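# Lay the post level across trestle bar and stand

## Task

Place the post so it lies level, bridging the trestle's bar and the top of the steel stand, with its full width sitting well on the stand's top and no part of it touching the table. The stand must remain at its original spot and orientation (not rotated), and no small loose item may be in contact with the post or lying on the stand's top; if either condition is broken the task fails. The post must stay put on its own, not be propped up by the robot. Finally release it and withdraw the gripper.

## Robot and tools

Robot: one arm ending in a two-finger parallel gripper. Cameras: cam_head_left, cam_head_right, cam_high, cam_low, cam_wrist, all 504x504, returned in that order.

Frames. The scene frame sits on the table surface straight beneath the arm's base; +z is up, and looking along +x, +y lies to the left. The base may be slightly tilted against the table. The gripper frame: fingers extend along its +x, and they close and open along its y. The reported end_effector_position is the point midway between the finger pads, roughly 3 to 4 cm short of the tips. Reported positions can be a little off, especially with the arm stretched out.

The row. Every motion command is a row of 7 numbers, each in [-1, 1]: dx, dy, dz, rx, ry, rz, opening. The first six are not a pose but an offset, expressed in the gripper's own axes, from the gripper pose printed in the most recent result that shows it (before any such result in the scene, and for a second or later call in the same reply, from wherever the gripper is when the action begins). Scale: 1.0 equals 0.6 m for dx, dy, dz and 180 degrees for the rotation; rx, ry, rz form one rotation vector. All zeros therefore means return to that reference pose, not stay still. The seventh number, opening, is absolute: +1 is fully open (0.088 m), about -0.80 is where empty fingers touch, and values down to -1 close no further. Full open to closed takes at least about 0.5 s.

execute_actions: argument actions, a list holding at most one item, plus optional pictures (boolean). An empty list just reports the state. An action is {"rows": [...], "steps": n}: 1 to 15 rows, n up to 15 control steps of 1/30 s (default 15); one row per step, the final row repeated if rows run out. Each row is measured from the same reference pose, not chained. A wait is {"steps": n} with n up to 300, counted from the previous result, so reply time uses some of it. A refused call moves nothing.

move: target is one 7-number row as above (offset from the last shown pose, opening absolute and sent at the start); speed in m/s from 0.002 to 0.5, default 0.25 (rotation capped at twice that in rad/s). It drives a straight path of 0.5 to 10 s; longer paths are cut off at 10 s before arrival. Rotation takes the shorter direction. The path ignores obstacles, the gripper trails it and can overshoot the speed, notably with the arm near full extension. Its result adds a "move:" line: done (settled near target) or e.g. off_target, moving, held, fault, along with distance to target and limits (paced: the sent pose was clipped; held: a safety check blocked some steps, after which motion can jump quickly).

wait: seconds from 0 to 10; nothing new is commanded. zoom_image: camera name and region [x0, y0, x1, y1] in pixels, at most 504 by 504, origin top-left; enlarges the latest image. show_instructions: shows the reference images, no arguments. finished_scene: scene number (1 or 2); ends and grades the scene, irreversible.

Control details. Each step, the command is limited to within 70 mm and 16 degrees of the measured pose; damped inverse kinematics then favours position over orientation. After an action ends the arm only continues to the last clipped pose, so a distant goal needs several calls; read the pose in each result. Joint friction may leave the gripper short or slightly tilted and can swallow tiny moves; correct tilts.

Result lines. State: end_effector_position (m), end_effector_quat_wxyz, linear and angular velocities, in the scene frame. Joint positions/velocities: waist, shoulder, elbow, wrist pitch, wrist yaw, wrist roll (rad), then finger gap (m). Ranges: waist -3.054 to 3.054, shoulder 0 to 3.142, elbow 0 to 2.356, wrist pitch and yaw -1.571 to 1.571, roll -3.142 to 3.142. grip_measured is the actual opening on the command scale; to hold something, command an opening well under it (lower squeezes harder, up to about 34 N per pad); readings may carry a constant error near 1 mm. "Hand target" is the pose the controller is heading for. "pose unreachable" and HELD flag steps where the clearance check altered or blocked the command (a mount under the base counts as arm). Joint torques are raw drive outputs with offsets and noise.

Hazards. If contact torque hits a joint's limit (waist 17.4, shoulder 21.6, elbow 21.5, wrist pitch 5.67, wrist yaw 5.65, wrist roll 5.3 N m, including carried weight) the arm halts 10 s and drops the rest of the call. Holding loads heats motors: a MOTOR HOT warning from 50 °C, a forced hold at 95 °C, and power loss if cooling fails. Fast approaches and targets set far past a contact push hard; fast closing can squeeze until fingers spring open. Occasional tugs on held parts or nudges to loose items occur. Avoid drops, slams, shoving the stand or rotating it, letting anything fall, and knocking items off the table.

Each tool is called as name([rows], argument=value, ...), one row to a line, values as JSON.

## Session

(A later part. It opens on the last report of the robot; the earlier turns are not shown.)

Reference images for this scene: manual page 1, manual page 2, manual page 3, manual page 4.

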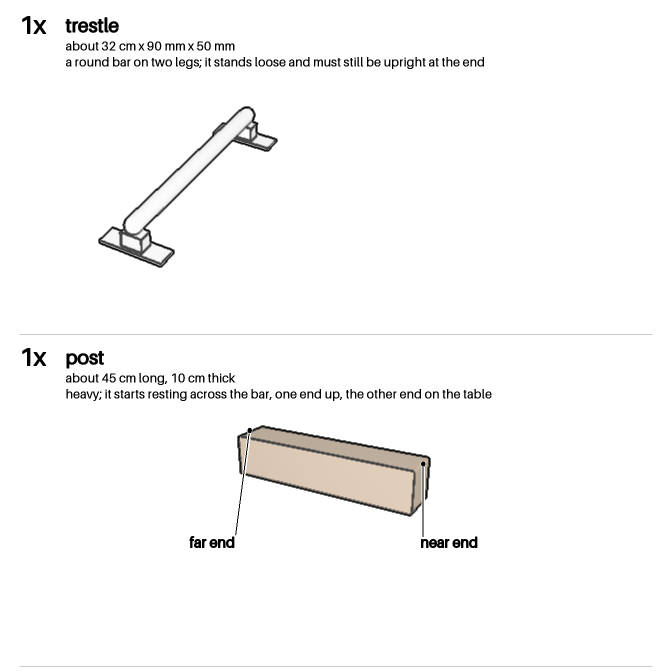

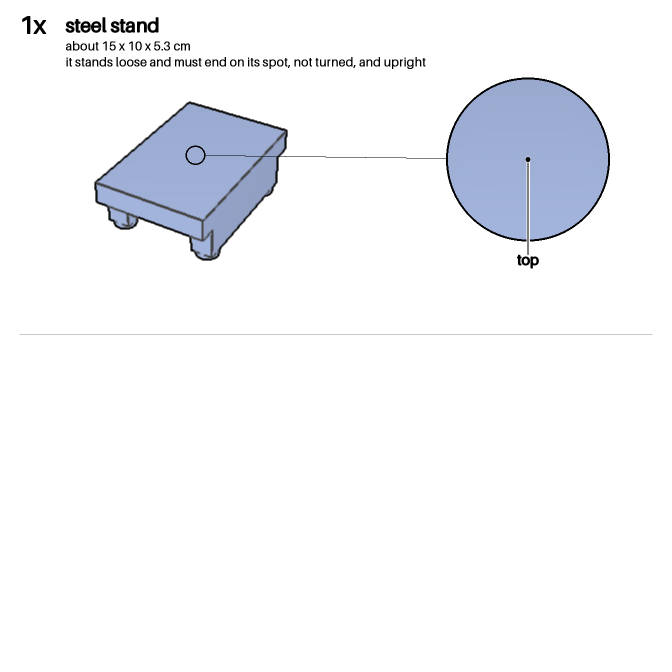

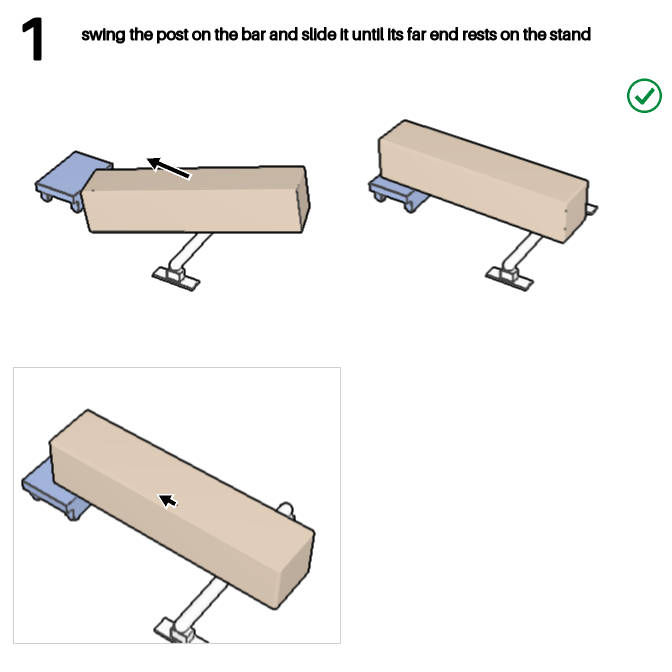

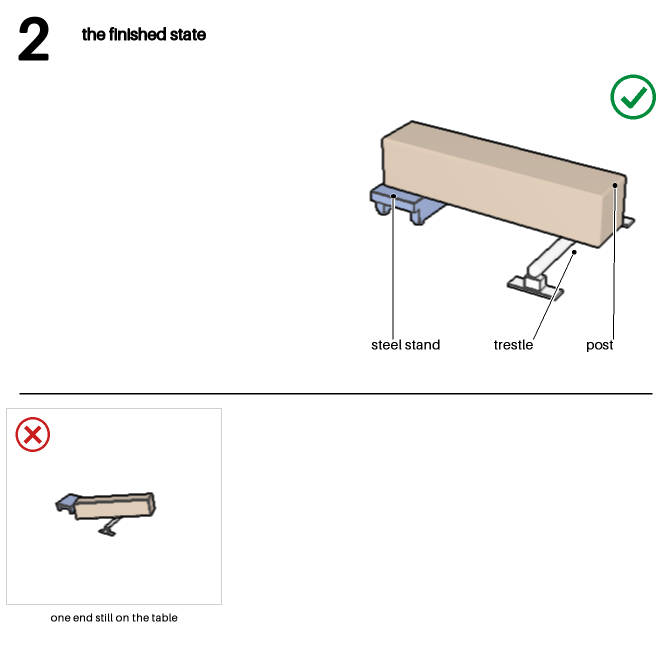

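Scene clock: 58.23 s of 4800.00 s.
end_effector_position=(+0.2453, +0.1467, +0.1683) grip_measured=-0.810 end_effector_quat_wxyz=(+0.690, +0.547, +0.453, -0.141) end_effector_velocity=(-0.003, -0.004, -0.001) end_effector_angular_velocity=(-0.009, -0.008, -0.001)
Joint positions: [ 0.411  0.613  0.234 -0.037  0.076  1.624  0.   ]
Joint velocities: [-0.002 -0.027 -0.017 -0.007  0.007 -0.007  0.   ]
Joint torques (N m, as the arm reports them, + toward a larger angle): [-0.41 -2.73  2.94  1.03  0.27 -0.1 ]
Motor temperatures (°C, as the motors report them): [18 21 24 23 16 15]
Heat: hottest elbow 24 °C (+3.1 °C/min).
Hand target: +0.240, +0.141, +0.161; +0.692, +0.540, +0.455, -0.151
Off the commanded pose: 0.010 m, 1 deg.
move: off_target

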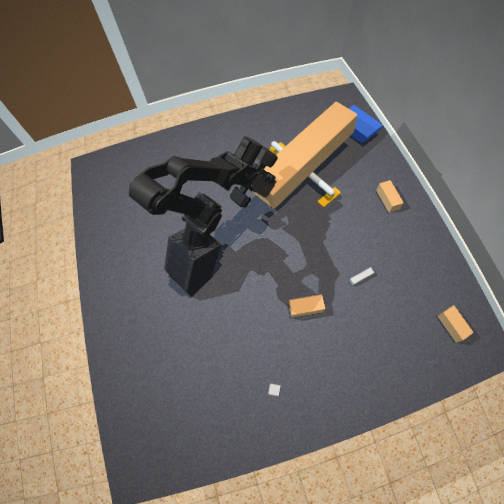

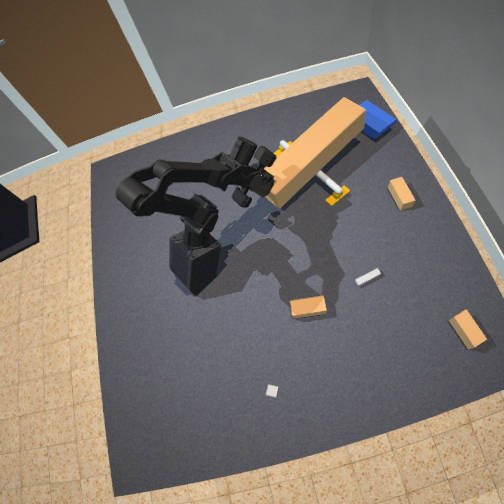

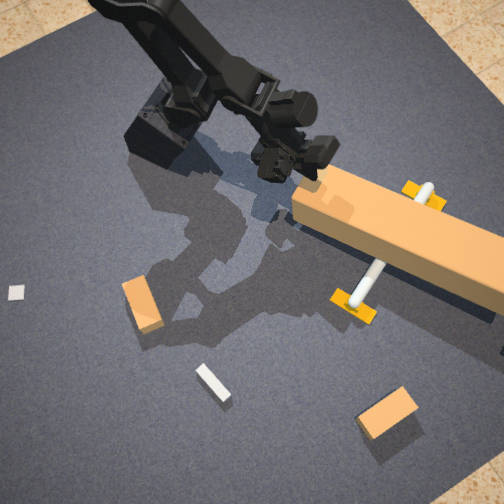

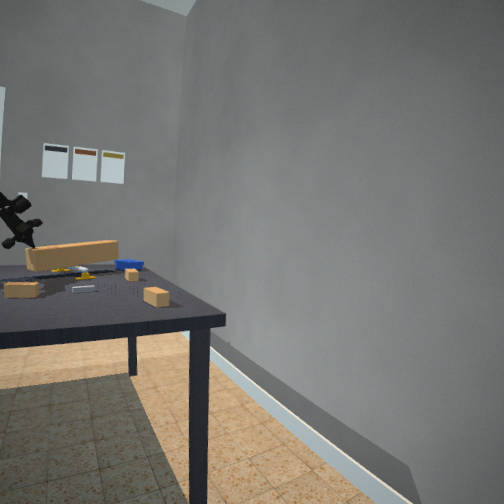

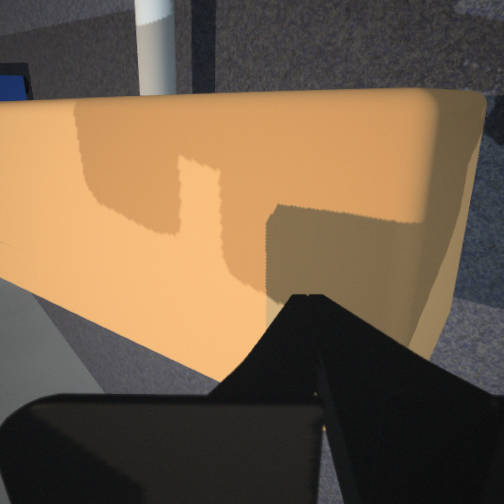

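move(target=[-0.024,-0.042,0,0,0,0,-1], speed=0.03)

move(target=[0.02,-0.016,0,0,0,0,0.0], speed=0.03)

Scene clock: 65.77 s of 4800.00 s.
end_effector_position=(+0.2255, +0.1367, +0.1702) grip_measured=-0.810 end_effector_quat_wxyz=(+0.691, +0.552, +0.448, -0.132) end_effector_velocity=(-0.002, -0.002, +0.002) end_effector_angular_velocity=(+0.005, -0.006, -0.008)
Joint positions: [ 0.435  0.424  0.166 -0.137  0.096  1.631  0.   ]
Joint velocities: [ 0.002 -0.037 -0.007 -0.022  0.007  0.007  0.   ]
Joint torques (N m, as the arm reports them, + toward a larger angle): [ 0.31 -1.75  3.39  1.12  0.24  0.08]
Motor temperatures (°C, as the motors report them): [18 21 23 23 16 15]
Heat: hottest elbow 23 °C (+2.0 °C/min).
Hand target: +0.220, +0.134, +0.163; +0.690, +0.547, +0.453, -0.141
Off the commanded pose: 0.009 m, 1 deg.
After step 90, 3.23 s passed at rest.
move: off_target

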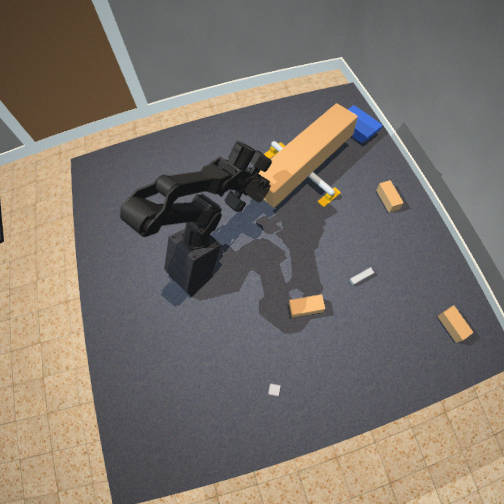

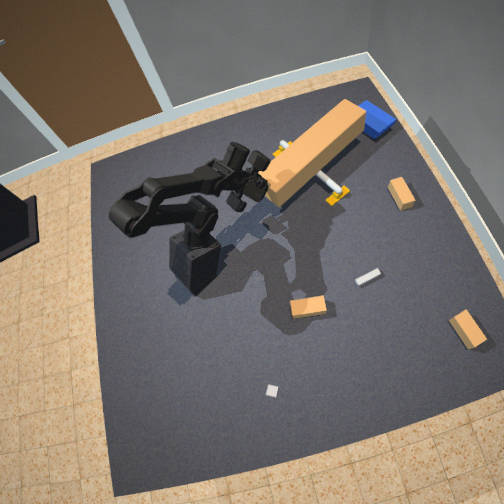

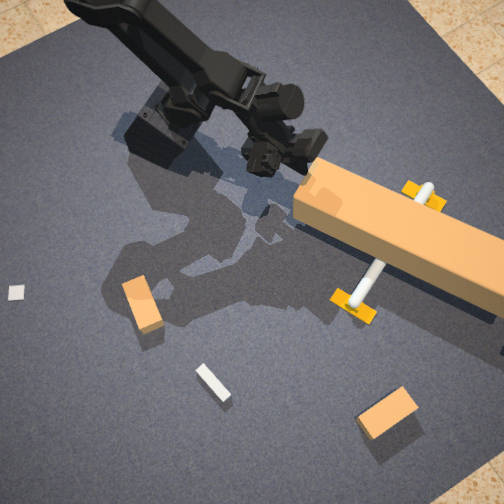

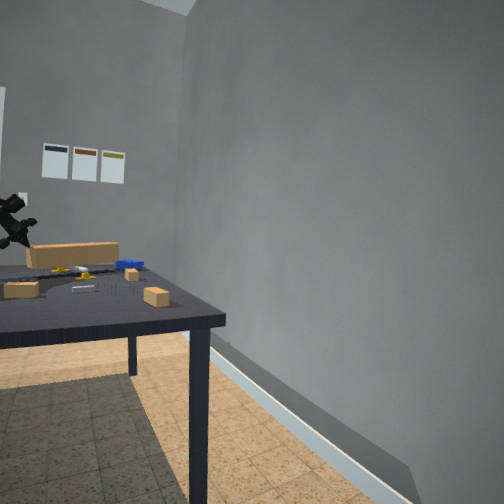

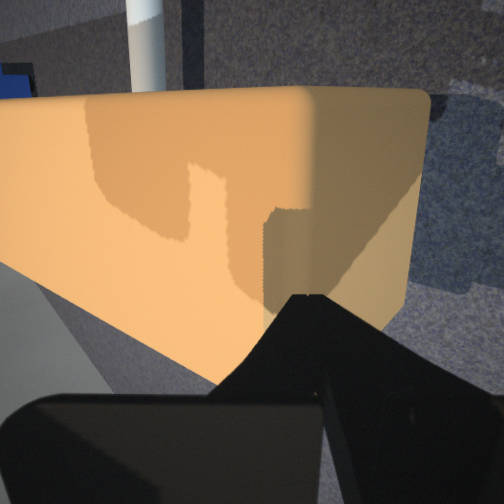

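Scene clock: 66.80 s of 4800.00 s.
end_effector_position=(+0.2279, +0.1390, +0.1602) grip_measured=-0.002 end_effector_quat_wxyz=(+0.691, +0.557, +0.444, -0.126) end_effector_velocity=(+0.001, +0.000, +0.000) end_effector_angular_velocity=(-0.001, -0.003, +0.004)
Joint positions: [ 0.435  0.493  0.127 -0.012  0.095  1.631  0.039]
Joint velocities: [-0.007  0.007  0.002  0.007 -0.007 -0.007  0.   ]
Joint torques (N m, as the arm reports them, + toward a larger angle): [-0.51 -0.19  3.98  1.93 -0.05 -0.09]
Motor temperatures (°C, as the motors report them): [18 21 23 23 16 15]
Heat: hottest elbow 23 °C (+2.0 °C/min).
Hand target: +0.226, +0.137, +0.155; +0.691, +0.552, +0.448, -0.132
Off the commanded pose: 0.006 m, 1 deg.
move: done

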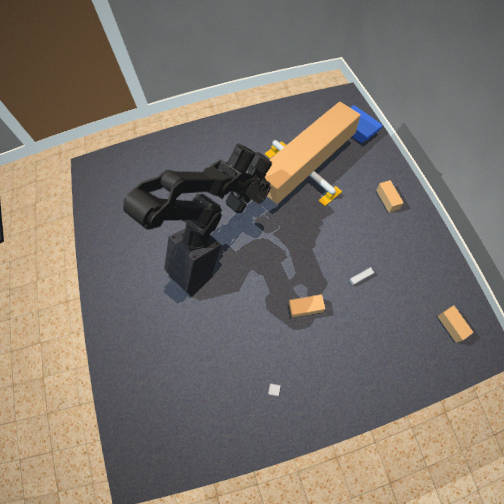

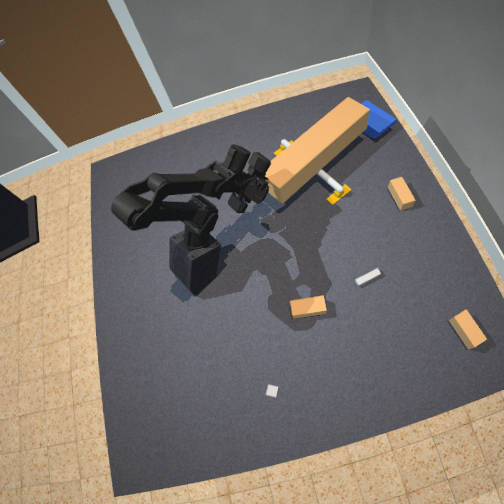

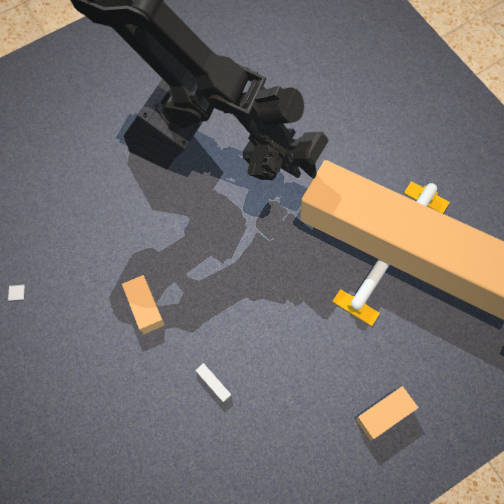

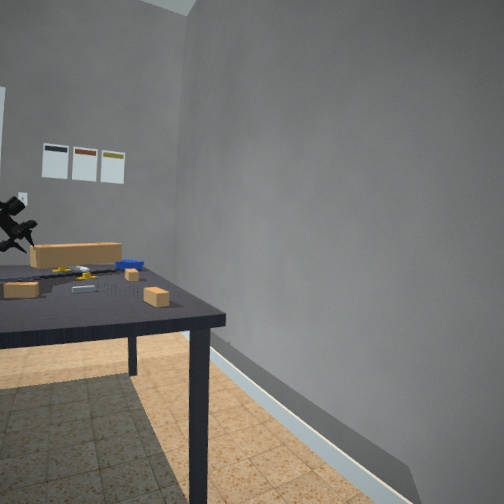

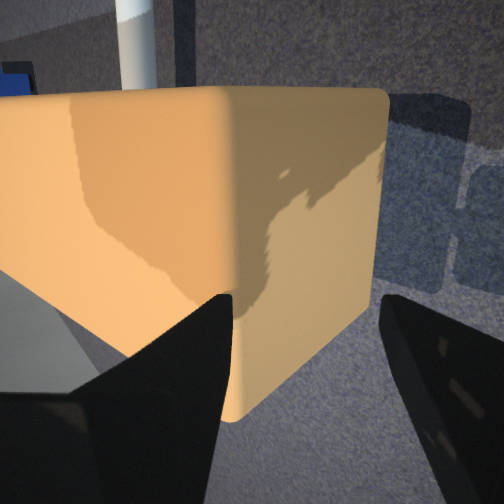

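move(target=[0.06,0.036,-0.014,0,0,0,0.0], speed=0.015)

zoom_image(camera="cam_head_right", region=[240,70,420,230])

zoom_image(camera="cam_low", region=[0,200,160,300])

Scene clock: 76.53 s of 4800.00 s.
end_effector_position=(+0.2514, +0.1610, +0.1428) grip_measured=-0.002 end_effector_quat_wxyz=(+0.689, +0.551, +0.451, -0.131) end_effector_velocity=(-0.001, +0.003, -0.002) end_effector_angular_velocity=(-0.003, +0.008, +0.029)
Joint positions: [0.457 0.844 0.192 0.253 0.109 1.639 0.039]
Joint velocities: [-0.002  0.017  0.002  0.007 -0.022 -0.022 -0.   ]
Joint torques (N m, as the arm reports them, + toward a larger angle): [ 0.14 -1.77  6.25  2.15  0.31  0.01]
Motor temperatures (°C, as the motors report them): [18 20 24 24 16 15]
Heat: hottest elbow 24 °C (+2.0 °C/min).
Hand target: +0.259, +0.165, +0.148; +0.691, +0.557, +0.444, -0.126
Off the commanded pose: 0.010 m, 1 deg.
After step 90, 3.63 s passed at rest.
move: off_target

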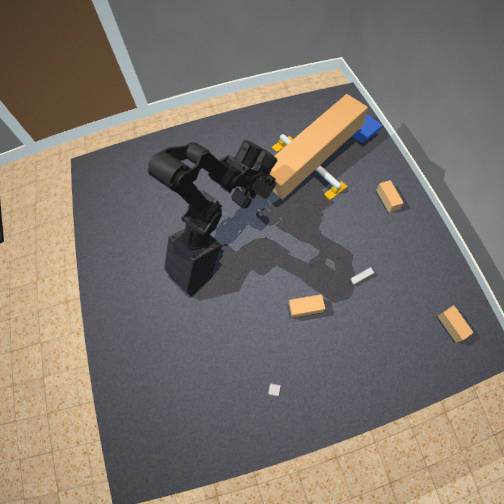

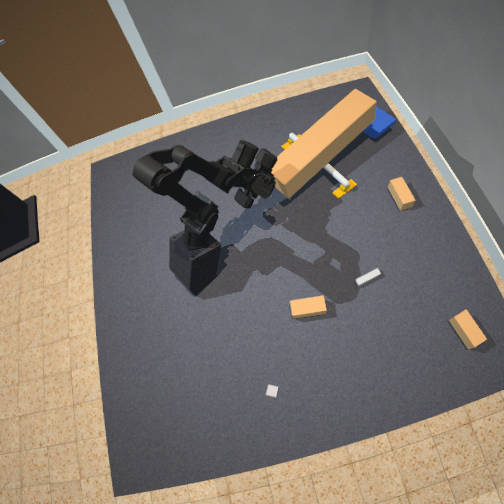

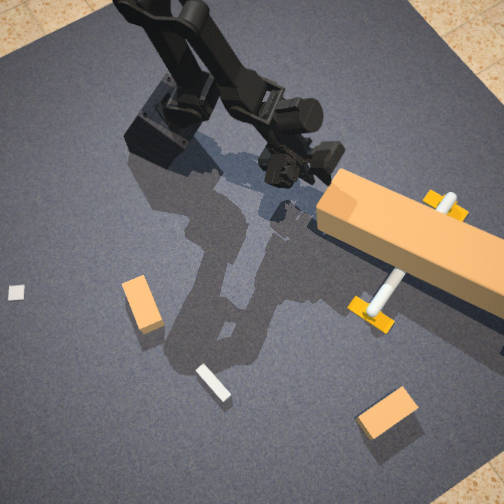

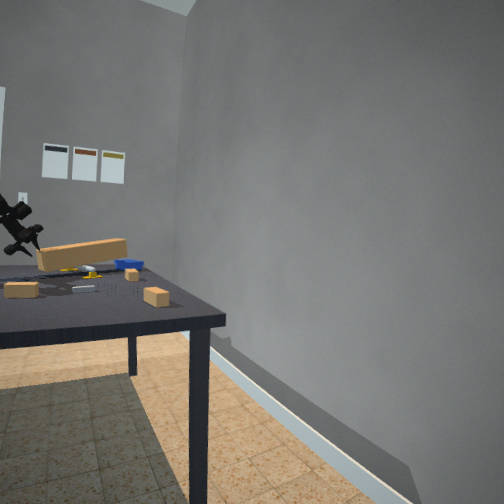

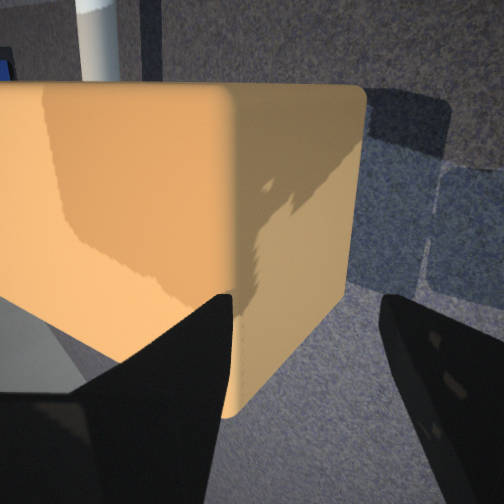

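Region (240, 70, 420, 230) of cam_head_right's 504x504 image, scaled by 2.800, with more detail than that image has.

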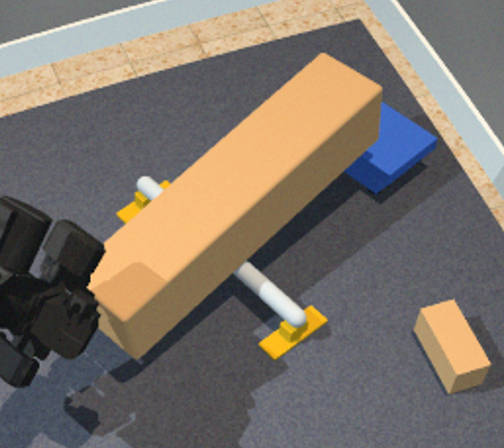

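Region (0, 200, 160, 300) of cam_low's 504x504 image, scaled by 3.150, with more detail than that image has; it fills the top 315 rows of this view, and the rest is white.

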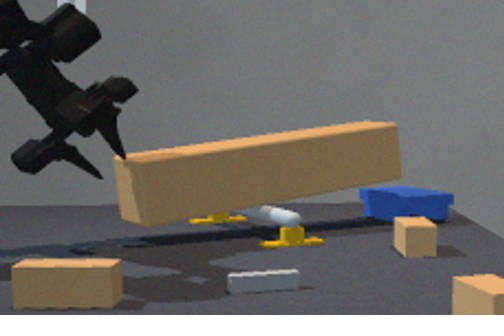

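move(target=[0.042,0.096,-0.012,0,0,0,0.0], speed=0.02)

zoom_image(camera="cam_head_right", region=[240,70,420,230])

zoom_image(camera="cam_low", region=[0,200,160,300])

Scene clock: 85.23 s of 4800.00 s.
end_effector_position=(+0.2975, +0.1934, +0.1625) grip_measured=-0.002 end_effector_quat_wxyz=(+0.689, +0.553, +0.451, -0.129) end_effector_velocity=(-0.001, +0.001, -0.001) end_effector_angular_velocity=(+0.011, +0.016, +0.002)
Joint positions: [0.459 1.006 0.424 0.188 0.109 1.639 0.039]
Joint velocities: [-0.007  0.002  0.002 -0.007 -0.022  0.007 -0.   ]
Joint torques (N m, as the arm reports them, + toward a larger angle): [-0.08 -1.84  5.89  1.66  0.07 -0.03]
Motor temperatures (°C, as the motors report them): [17 19 24 25 16 15]
Heat: hottest wrist pitch 25 °C (+3.0 °C/min).
Hand target: +0.301, +0.195, +0.161; +0.689, +0.551, +0.451, -0.131
Off the commanded pose: 0.005 m, 0 deg.
After step 90, 2.20 s passed at rest.
move: done

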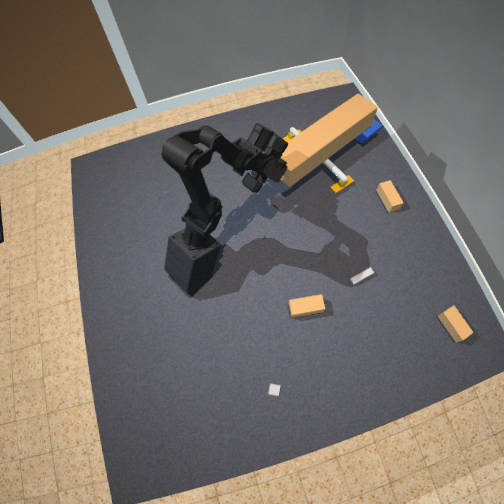

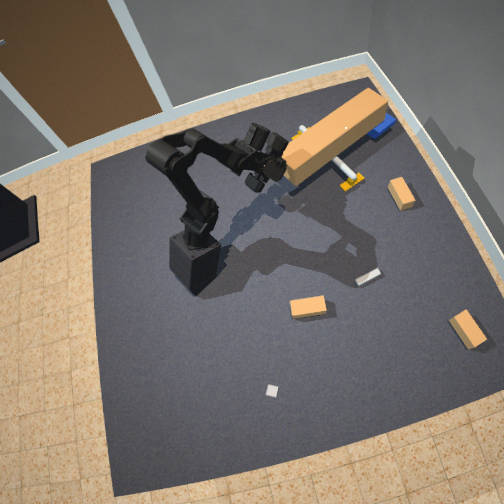

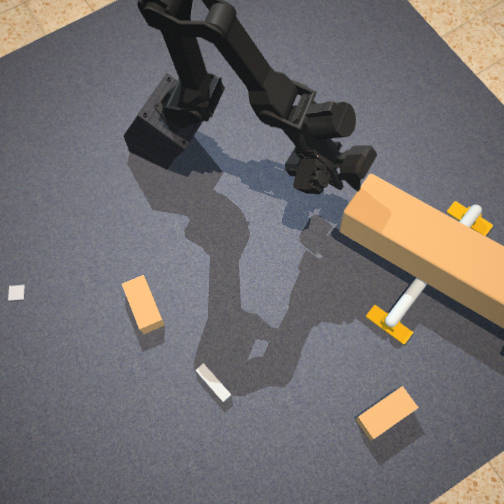

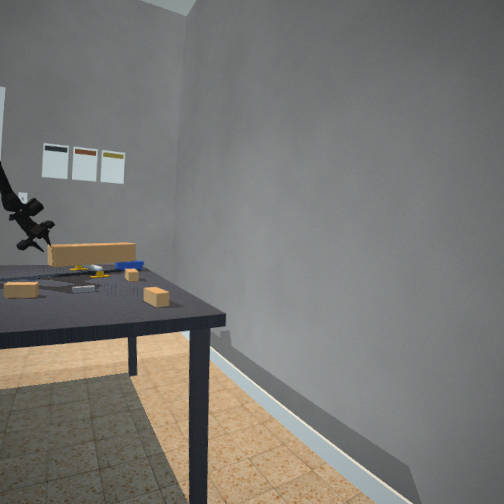

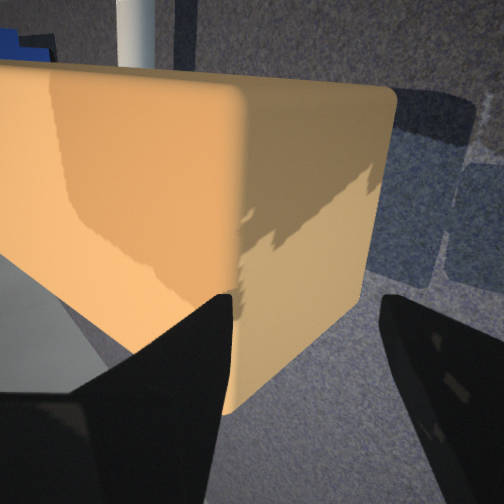

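Region (240, 70, 420, 230) of cam_head_right's 504x504 image, scaled by 2.800, with more detail than that image has.

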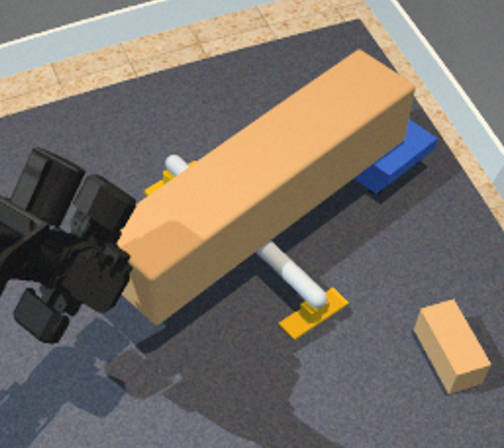

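Region (0, 200, 160, 300) of cam_low's 504x504 image, scaled by 3.150, with more detail than that image has; it fills the top 315 rows of this view, and the rest is white.

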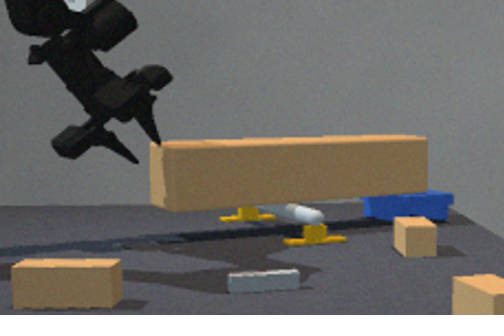

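Looks placed. Lift off and view the left side.

move(target=[-0.02,0.017,0,0,0,0,0.0], speed=0.015)

move(target=[-0.1,0.25,-0.1,0,0,0,0.8], speed=0.15)

zoom_image(camera="cam_head_right", region=[240,70,420,230])

Scene clock: 91.93 s of 4800.00 s.
end_effector_position=(+0.2942, +0.1908, +0.1721) grip_measured=+0.000 end_effector_quat_wxyz=(+0.689, +0.548, +0.456, -0.135) end_effector_velocity=(-0.002, -0.001, -0.000) end_effector_angular_velocity=(-0.007, +0.010, +0.009)
Joint positions: [0.46  0.949 0.445 0.092 0.109 1.639 0.039]
Joint velocities: [-0.002 -0.007  0.002 -0.022 -0.007 -0.007 -0.   ]
Joint torques (N m, as the arm reports them, + toward a larger angle): [ 0.39 -5.65  5.59  1.39  0.19  0.01]
Motor temperatures (°C, as the motors report them): [17 19 25 25 16 15]
Heat: hottest elbow 25 °C (+3.0 °C/min).
Hand target: +0.298, +0.193, +0.178; +0.689, +0.553, +0.451, -0.129
Off the commanded pose: 0.007 m, 1 deg.
After step 90, 2.43 s passed at rest.
move: done

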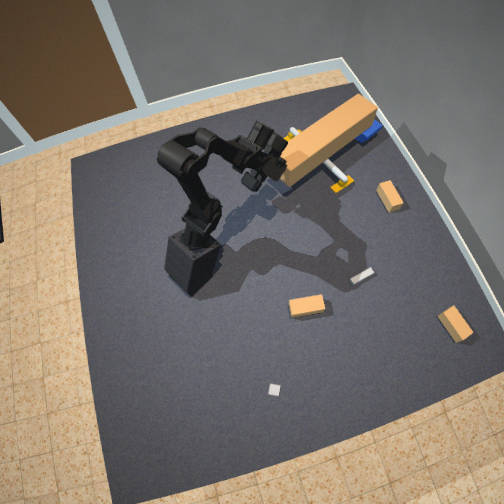

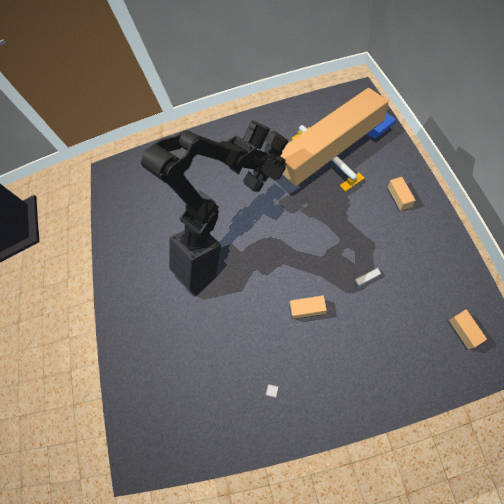

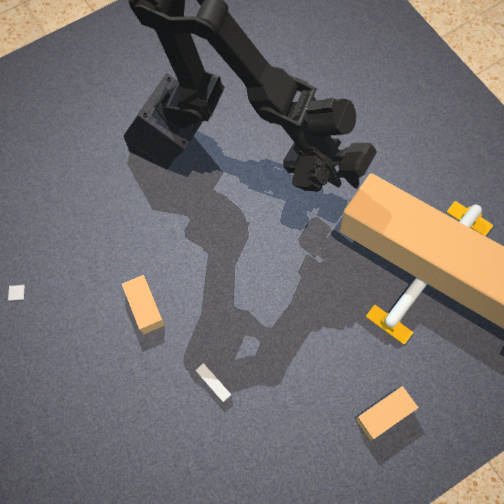

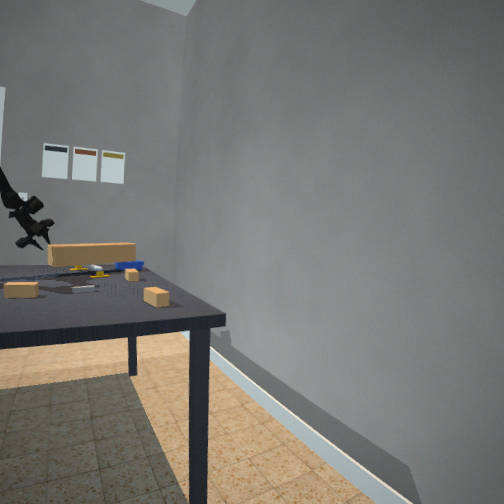

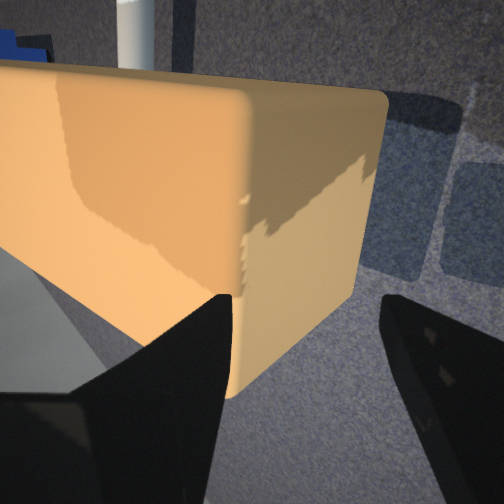

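Scene clock: 93.57 s of 4800.00 s.
end_effector_position=(+0.3333, +0.2754, +0.3126) grip_measured=+0.800 end_effector_quat_wxyz=(+0.689, +0.546, +0.458, -0.135) end_effector_velocity=(-0.002, +0.001, +0.001) end_effector_angular_velocity=(-0.016, +0.005, +0.026)
Joint positions: [ 0.747  1.053  1.142 -0.535  0.367  1.759  0.078]
Joint velocities: [ 0.002  0.002  0.012 -0.022 -0.007 -0.022  0.   ]
Joint torques (N m, as the arm reports them, + toward a larger angle): [ 0.95 -5.39  6.84  1.35  0.34  0.08]
Motor temperatures (°C, as the motors report them): [17 20 25 24 16 15]
Heat: hottest elbow 25 °C (+3.0 °C/min).
Hand target: +0.335, +0.278, +0.315; +0.689, +0.547, +0.456, -0.135
Off the commanded pose: 0.005 m, 0 deg.
move: done

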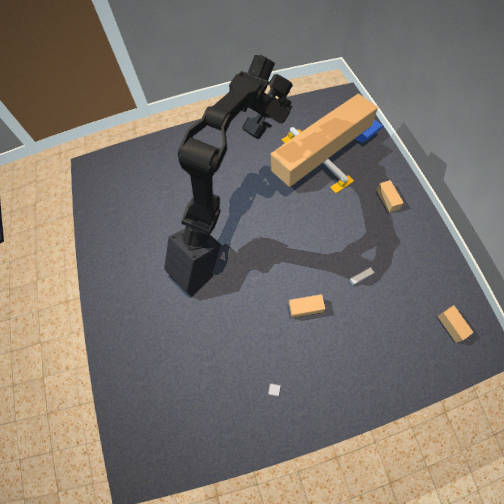

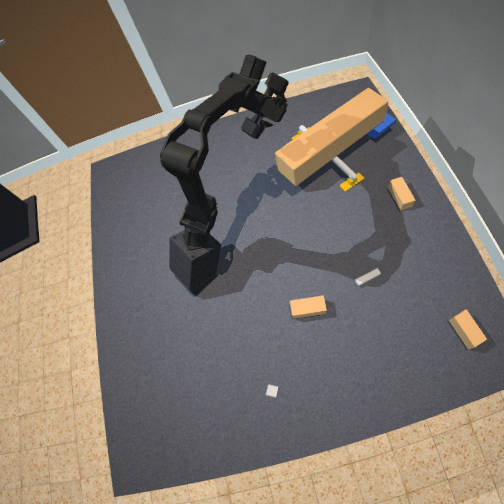

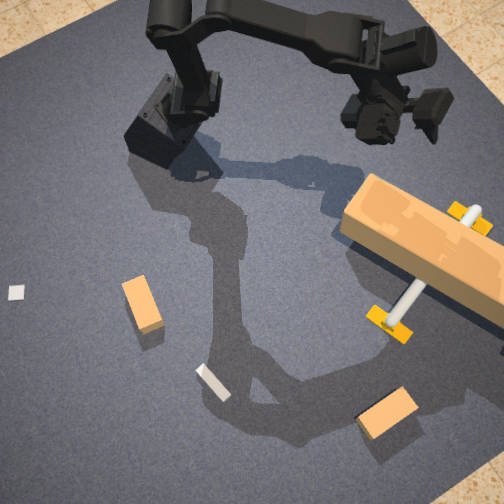

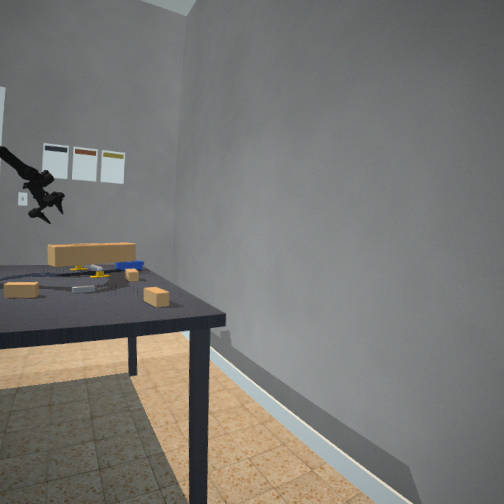

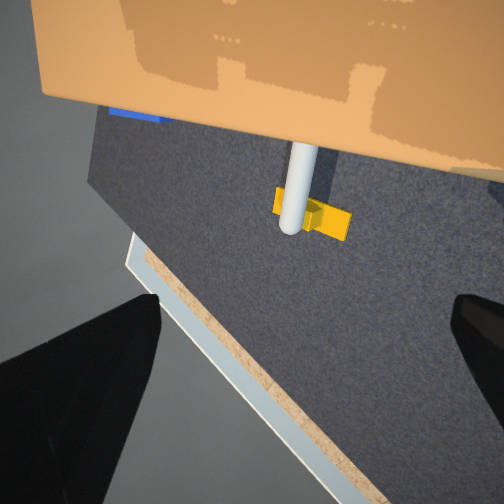

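Region (240, 70, 420, 230) of cam_head_right's 504x504 image, scaled by 2.800, with more detail than that image has.

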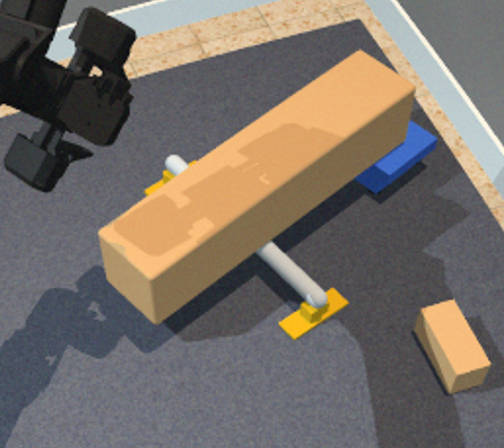

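finished_scene(scene=2)

The scene is finished: the task was done.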